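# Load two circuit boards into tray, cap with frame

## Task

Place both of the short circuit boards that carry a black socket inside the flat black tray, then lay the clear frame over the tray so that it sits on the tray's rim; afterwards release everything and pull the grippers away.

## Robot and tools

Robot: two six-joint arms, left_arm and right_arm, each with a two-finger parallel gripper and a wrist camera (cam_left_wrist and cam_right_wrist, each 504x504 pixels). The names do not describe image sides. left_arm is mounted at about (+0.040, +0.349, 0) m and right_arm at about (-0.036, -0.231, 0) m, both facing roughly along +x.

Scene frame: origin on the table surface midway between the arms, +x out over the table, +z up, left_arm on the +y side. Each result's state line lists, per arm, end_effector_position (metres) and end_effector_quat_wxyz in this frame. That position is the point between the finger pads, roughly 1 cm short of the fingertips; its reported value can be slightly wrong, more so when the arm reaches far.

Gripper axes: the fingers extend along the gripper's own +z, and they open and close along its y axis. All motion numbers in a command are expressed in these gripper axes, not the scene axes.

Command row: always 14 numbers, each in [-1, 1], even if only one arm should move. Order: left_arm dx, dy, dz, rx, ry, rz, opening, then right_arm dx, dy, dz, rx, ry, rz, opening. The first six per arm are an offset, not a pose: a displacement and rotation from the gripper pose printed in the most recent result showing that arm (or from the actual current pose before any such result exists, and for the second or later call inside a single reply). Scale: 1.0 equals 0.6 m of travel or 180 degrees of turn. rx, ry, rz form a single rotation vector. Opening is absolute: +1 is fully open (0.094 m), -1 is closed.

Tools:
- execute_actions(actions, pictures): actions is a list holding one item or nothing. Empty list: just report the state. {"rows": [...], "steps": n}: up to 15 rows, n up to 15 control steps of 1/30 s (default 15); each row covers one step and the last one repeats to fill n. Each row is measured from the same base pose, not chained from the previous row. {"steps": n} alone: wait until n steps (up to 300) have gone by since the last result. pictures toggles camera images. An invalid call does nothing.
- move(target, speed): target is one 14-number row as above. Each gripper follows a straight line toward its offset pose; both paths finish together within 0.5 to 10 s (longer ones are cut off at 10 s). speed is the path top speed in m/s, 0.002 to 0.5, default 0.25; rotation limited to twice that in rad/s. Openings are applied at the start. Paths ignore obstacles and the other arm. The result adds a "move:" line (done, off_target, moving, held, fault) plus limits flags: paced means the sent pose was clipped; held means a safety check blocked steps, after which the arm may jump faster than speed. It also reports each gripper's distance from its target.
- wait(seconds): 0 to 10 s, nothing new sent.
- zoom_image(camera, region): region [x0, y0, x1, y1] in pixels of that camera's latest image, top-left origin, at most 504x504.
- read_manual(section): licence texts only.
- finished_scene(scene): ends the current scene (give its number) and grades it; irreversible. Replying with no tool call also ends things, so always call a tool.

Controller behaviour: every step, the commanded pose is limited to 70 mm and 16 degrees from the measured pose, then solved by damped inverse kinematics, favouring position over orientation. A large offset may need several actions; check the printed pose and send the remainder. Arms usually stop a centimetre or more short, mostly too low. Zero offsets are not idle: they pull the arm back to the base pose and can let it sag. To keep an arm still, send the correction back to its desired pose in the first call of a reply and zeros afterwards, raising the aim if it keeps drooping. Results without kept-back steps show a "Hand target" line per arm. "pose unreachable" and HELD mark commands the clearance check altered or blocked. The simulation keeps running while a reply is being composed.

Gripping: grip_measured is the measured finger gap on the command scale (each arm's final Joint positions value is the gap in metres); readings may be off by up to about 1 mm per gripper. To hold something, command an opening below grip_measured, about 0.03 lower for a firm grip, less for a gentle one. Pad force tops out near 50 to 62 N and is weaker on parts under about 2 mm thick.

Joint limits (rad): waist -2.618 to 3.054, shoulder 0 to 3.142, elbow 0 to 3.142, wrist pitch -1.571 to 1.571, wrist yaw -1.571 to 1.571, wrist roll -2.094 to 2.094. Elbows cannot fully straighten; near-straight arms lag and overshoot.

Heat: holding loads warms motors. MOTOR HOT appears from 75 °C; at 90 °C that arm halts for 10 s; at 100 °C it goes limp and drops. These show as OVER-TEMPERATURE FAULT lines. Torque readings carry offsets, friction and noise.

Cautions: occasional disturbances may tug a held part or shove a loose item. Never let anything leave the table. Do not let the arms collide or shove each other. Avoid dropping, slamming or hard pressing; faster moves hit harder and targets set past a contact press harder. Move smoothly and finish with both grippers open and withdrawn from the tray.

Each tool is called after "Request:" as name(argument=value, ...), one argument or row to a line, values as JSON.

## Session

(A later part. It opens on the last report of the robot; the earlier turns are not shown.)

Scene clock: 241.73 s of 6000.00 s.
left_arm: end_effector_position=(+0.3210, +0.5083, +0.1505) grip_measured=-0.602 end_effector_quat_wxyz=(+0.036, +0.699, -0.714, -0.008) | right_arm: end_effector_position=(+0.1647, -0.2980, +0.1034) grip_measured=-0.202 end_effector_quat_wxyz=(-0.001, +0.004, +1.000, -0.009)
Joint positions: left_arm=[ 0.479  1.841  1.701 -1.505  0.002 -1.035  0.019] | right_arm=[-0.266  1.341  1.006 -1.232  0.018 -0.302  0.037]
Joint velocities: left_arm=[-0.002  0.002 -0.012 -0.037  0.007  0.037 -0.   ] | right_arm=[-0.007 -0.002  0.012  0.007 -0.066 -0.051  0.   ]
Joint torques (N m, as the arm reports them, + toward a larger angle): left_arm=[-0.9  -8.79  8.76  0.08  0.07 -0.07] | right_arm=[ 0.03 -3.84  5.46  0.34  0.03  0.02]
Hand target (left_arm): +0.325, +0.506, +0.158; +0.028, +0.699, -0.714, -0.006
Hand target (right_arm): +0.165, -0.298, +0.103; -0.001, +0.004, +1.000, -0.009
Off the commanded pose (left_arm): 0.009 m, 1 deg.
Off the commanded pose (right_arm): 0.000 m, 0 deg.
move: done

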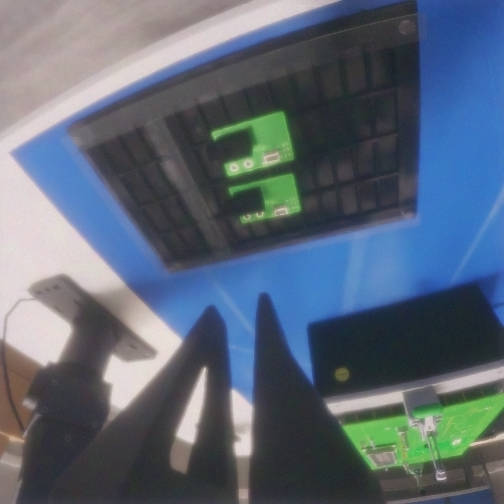

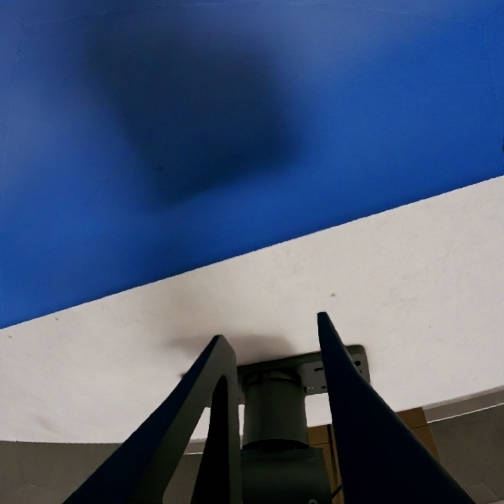

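Request:
move(
  target=[0.008,0.056,0.175,0.024,-0.015,-0.02,-0.45,0,0,0,0,0,0,-0.2],
  speed=0.1,
)

Scene clock: 247.47 s of 6000.00 s.
left_arm: end_effector_position=(+0.2800, +0.4944, +0.0429) grip_measured=-0.452 end_effector_quat_wxyz=(+0.011, +0.714, -0.700, -0.002) | right_arm: end_effector_position=(+0.1647, -0.2980, +0.1034) grip_measured=-0.202 end_effector_quat_wxyz=(-0.001, +0.004, +1.000, -0.009)
Joint positions: left_arm=[ 0.507  1.686  1.083 -0.991  0.002 -1.049  0.026] | right_arm=[-0.266  1.341  1.006 -1.232  0.018 -0.302  0.037]
Joint velocities: left_arm=[-0.022  0.017  0.017 -0.007 -0.037 -0.066 -0.001] | right_arm=[ 0.032  0.012 -0.002 -0.066  0.051 -0.037  0.001]
Joint torques (N m, as the arm reports them, + toward a larger angle): left_arm=[ 0.75 -8.77  5.15  0.4   0.03 -0.12] | right_arm=[ 0.02 -3.86  5.47  0.35  0.03  0.01]
Hand target (left_arm): +0.282, +0.500, +0.048; -0.007, +0.722, -0.692, +0.001
Hand target (right_arm): +0.165, -0.298, +0.103; -0.001, +0.004, +1.000, -0.009
Off the commanded pose (left_arm): 0.008 m, 2 deg.
Off the commanded pose (right_arm): 0.000 m, 0 deg.
After step 90, 1.00 s passed at rest.
move: done

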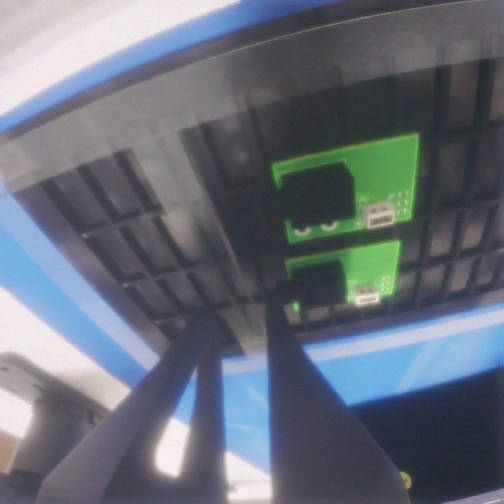

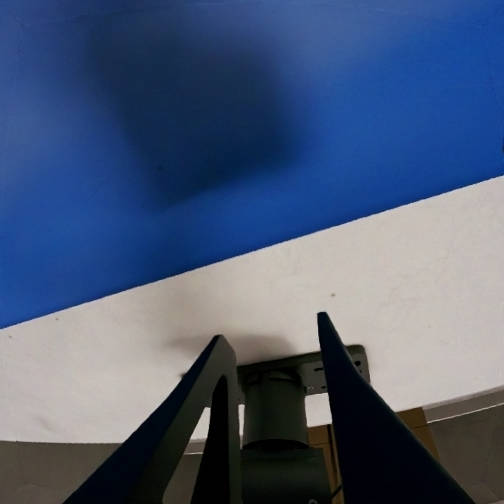

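Request:
move(
  target=[-0.004,-0.008,0.024,0.006,-0.005,-0.004,-0.45,0,0,0,0,0,0,-0.2],
  speed=0.03,
)

Request:
move(
  target=[0,0,0,0,0,0,-0.78,0,0,0,0,0,0,-0.2],
)

Request:
move(
  target=[0,0,0,0,0,0,-0.45,0,0,0,0,0,0,-0.2],
)

Request:
move(
  target=[-0.04,-0.06,-0.23,0,0,0,-0.45,0,0,0,0,0,0,-0.2],
  speed=0.1,
)

Scene clock: 251.87 s of 6000.00 s.
left_arm: end_effector_position=(+0.2817, +0.4954, +0.0301) grip_measured=-0.452 end_effector_quat_wxyz=(+0.007, +0.716, -0.698, -0.001) | right_arm: end_effector_position=(+0.1647, -0.2980, +0.1034) grip_measured=-0.202 end_effector_quat_wxyz=(-0.001, +0.004, +1.000, -0.009)
Joint positions: left_arm=[ 0.507  1.704  1.048 -0.929  0.002 -1.054  0.026] | right_arm=[-0.266  1.341  1.006 -1.232  0.018 -0.302  0.037]
Joint velocities: left_arm=[ 0.012 -0.007 -0.022 -0.007  0.007 -0.022 -0.   ] | right_arm=[-0.002  0.002  0.002 -0.081  0.037 -0.051  0.   ]
Joint torques (N m, as the arm reports them, + toward a larger angle): left_arm=[-0.49 -6.9   5.4   0.52 -0.04 -0.07] | right_arm=[ 0.06 -3.87  5.44  0.35  0.03  0.02]
Hand target (left_arm): +0.285, +0.497, +0.029; -0.001, +0.719, -0.695, -0.001
Hand target (right_arm): +0.165, -0.298, +0.103; -0.001, +0.004, +1.000, -0.009
Off the commanded pose (left_arm): 0.004 m, 1 deg.
Off the commanded pose (right_arm): 0.000 m, 0 deg.
After step 90, 0.60 s passed at rest.
move: done

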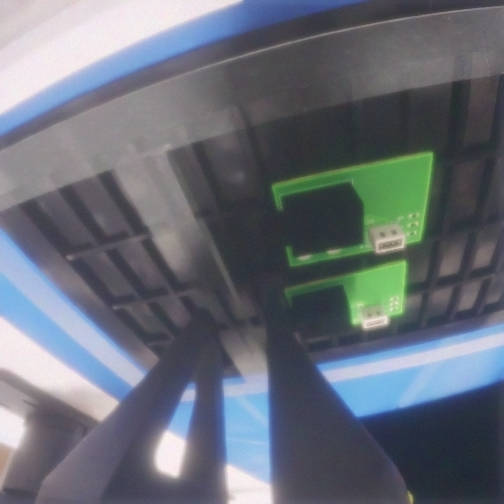

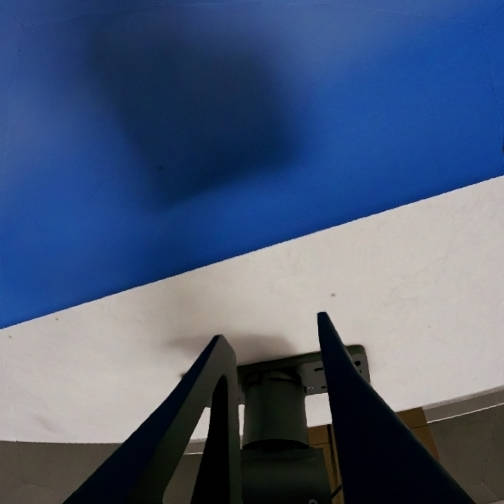

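Scene clock: 252.37 s of 6000.00 s.
left_arm: end_effector_position=(+0.2815, +0.4952, +0.0301) grip_measured=-0.733 end_effector_quat_wxyz=(+0.008, +0.716, -0.698, -0.001) | right_arm: end_effector_position=(+0.1647, -0.2980, +0.1034) grip_measured=-0.202 end_effector_quat_wxyz=(-0.001, +0.004, +1.000, -0.009)
Joint positions: left_arm=[ 0.507  1.704  1.048 -0.93   0.003 -1.055  0.013] | right_arm=[-0.266  1.341  1.006 -1.232  0.018 -0.302  0.037]
Joint velocities: left_arm=[-0.002 -0.007  0.002  0.007  0.037 -0.037 -0.   ] | right_arm=[-0.007 -0.012 -0.007  0.022 -0.051  0.022 -0.001]
Joint torques (N m, as the arm reports them, + toward a larger angle): left_arm=[-0.06 -6.9   5.69  0.29  0.    0.01] | right_arm=[ 0.06 -3.88  5.45  0.35  0.04  0.02]
Hand target (left_arm): +0.282, +0.495, +0.030; +0.007, +0.716, -0.698, -0.001
Hand target (right_arm): +0.165, -0.298, +0.103; -0.001, +0.004, +1.000, -0.009
Off the commanded pose (left_arm): 0.000 m, 0 deg.
Off the commanded pose (right_arm): 0.000 m, 0 deg.
move: done

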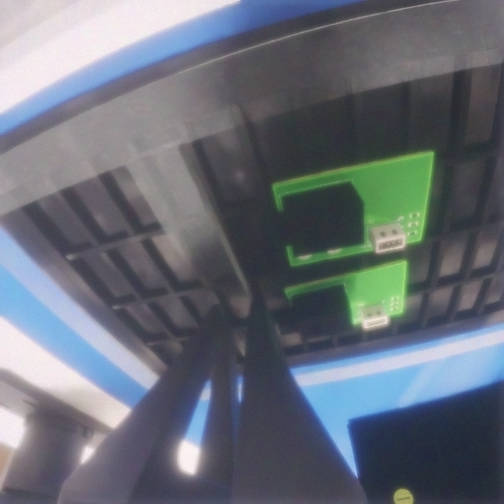

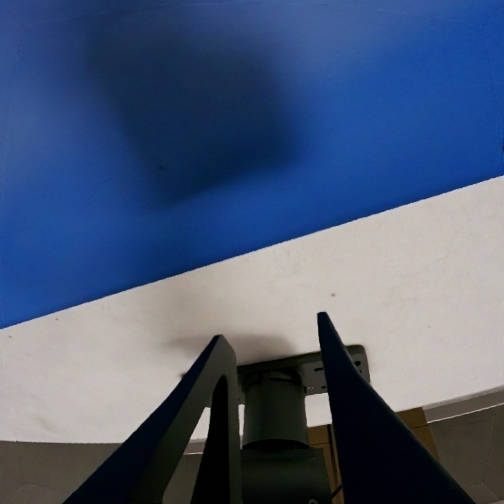

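Scene clock: 252.87 s of 6000.00 s.
left_arm: end_effector_position=(+0.2815, +0.4952, +0.0301) grip_measured=-0.452 end_effector_quat_wxyz=(+0.008, +0.716, -0.698, -0.001) | right_arm: end_effector_position=(+0.1647, -0.2980, +0.1034) grip_measured=-0.202 end_effector_quat_wxyz=(-0.001, +0.004, +1.000, -0.009)
Joint positions: left_arm=[ 0.507  1.704  1.048 -0.93   0.003 -1.055  0.026] | right_arm=[-0.266  1.341  1.006 -1.232  0.018 -0.302  0.037]
Joint velocities: left_arm=[ 0.007 -0.002  0.012  0.007 -0.066  0.007 -0.   ] | right_arm=[ 0.002  0.002  0.002  0.007 -0.066 -0.022 -0.   ]
Joint torques (N m, as the arm reports them, + toward a larger angle): left_arm=[-0.04 -6.89  5.75  0.3  -0.04  0.05] | right_arm=[ 0.03 -3.84  5.45  0.35  0.03  0.02]
Hand target (left_arm): +0.282, +0.495, +0.030; +0.008, +0.716, -0.698, -0.001
Hand target (right_arm): +0.165, -0.298, +0.103; -0.001, +0.004, +1.000, -0.009
Off the commanded pose (left_arm): 0.000 m, 0 deg.
Off the commanded pose (right_arm): 0.000 m, 0 deg.
move: done

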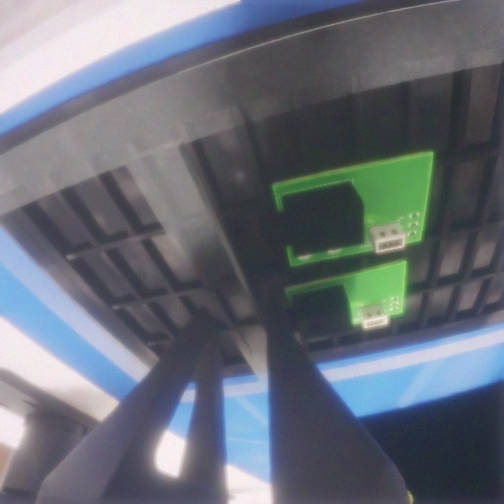

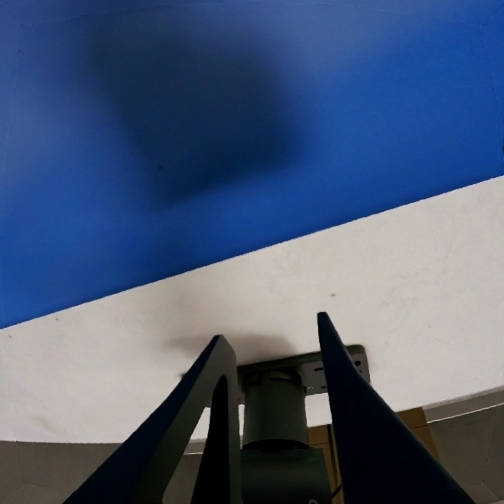

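Scene clock: 254.90 s of 6000.00 s.
left_arm: end_effector_position=(+0.3168, +0.5164, +0.1602) grip_measured=-0.452 end_effector_quat_wxyz=(+0.016, +0.715, -0.699, -0.003) | right_arm: end_effector_position=(+0.1647, -0.2980, +0.1034) grip_measured=-0.202 end_effector_quat_wxyz=(-0.001, +0.004, +1.000, -0.009)
Joint positions: left_arm=[ 0.507  1.805  1.696 -1.494  0.003 -1.051  0.026] | right_arm=[-0.266  1.341  1.006 -1.232  0.018 -0.302  0.037]
Joint velocities: left_arm=[ 0.002 -0.017  0.002 -0.007  0.037  0.066 -0.   ] | right_arm=[-0.027 -0.002 -0.027  0.037 -0.007 -0.095 -0.   ]
Joint torques (N m, as the arm reports them, + toward a larger angle): left_arm=[ 1.23 -8.23  8.84  0.15  0.07  0.12] | right_arm=[ 0.01 -3.86  5.46  0.35  0.03  0.02]
Hand target (left_arm): +0.317, +0.522, +0.167; +0.007, +0.716, -0.698, -0.001
Hand target (right_arm): +0.165, -0.298, +0.103; -0.001, +0.004, +1.000, -0.009
Off the commanded pose (left_arm): 0.009 m, 1 deg.
Off the commanded pose (right_arm): 0.000 m, 0 deg.
move: done

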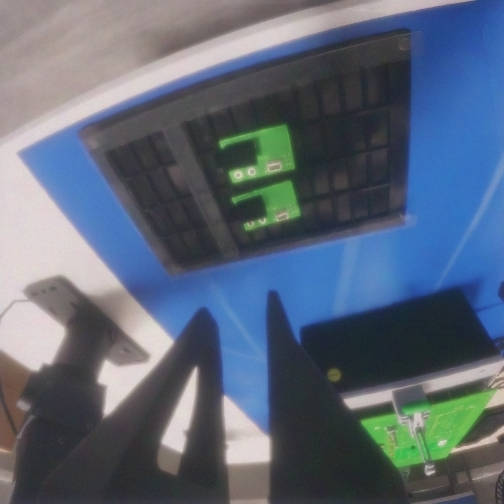

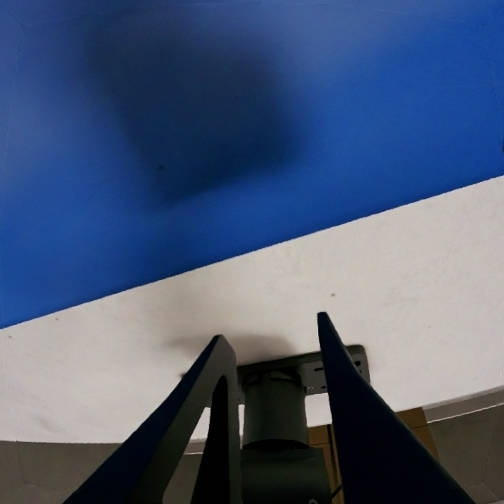

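Good alignment now.

Request:
move(
  target=[0.3,0.2,-0.02,0,0,0,-0.45,0,0,0,0,0,0,-0.2],
)

Request:
finished_scene(
  scene=1,
)

Scene clock: 262.13 s of 6000.00 s.
left_arm: end_effector_position=(+0.2074, +0.3336, +0.1795) grip_measured=-0.452 end_effector_quat_wxyz=(+0.003, +0.714, -0.700, +0.019) | right_arm: end_effector_position=(+0.1647, -0.2980, +0.1034) grip_measured=-0.202 end_effector_quat_wxyz=(-0.001, +0.004, +1.000, -0.009)
Joint positions: left_arm=[-0.104  1.174  1.197 -1.568  0.029 -1.661  0.026] | right_arm=[-0.266  1.341  1.006 -1.232  0.018 -0.302  0.037]
Joint velocities: left_arm=[-0.012 -0.002 -0.017 -0.051  0.037  0.095 -0.002] | right_arm=[ 0.007 -0.002 -0.012  0.037  0.007 -0.066  0.   ]
Joint torques (N m, as the arm reports them, + toward a larger angle): left_arm=[-0.98 -3.71  5.12  0.25 -0.03 -0.03] | right_arm=[ 0.02 -3.81  5.44  0.36  0.03  0.02]
Hand target (left_arm): +0.203, +0.334, +0.179; +0.000, +0.715, -0.699, +0.014
Hand target (right_arm): +0.165, -0.298, +0.103; -0.001, +0.004, +1.000, -0.009
Off the commanded pose (left_arm): 0.006 m, 3 deg.
Off the commanded pose (right_arm): 0.000 m, 0 deg.
joint sent to its limit (left arm) — the command would take joint 4 (wrist pitch) past its lower limit, so that joint was sent only as far as its limit.
After step 90, 2.63 s passed at rest.
move: off_target (left_arm)

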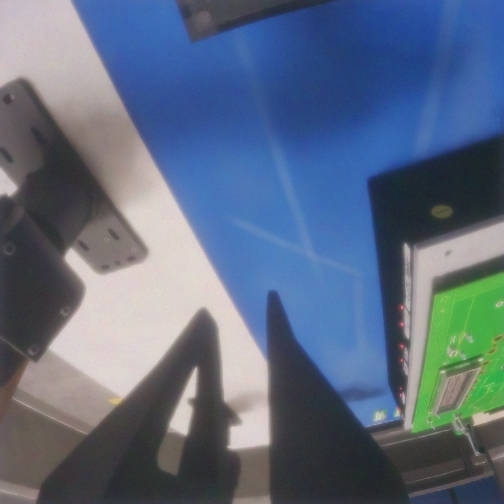

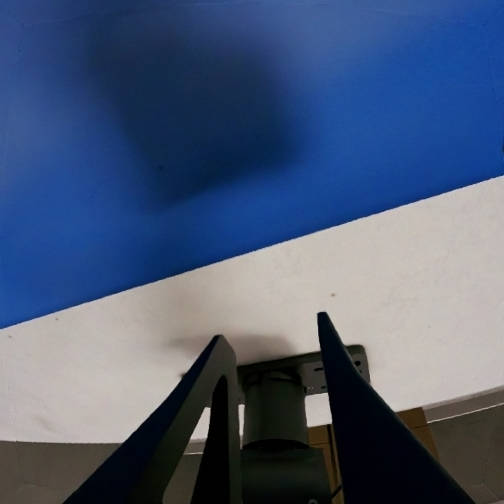

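The scene is finished: the task was done.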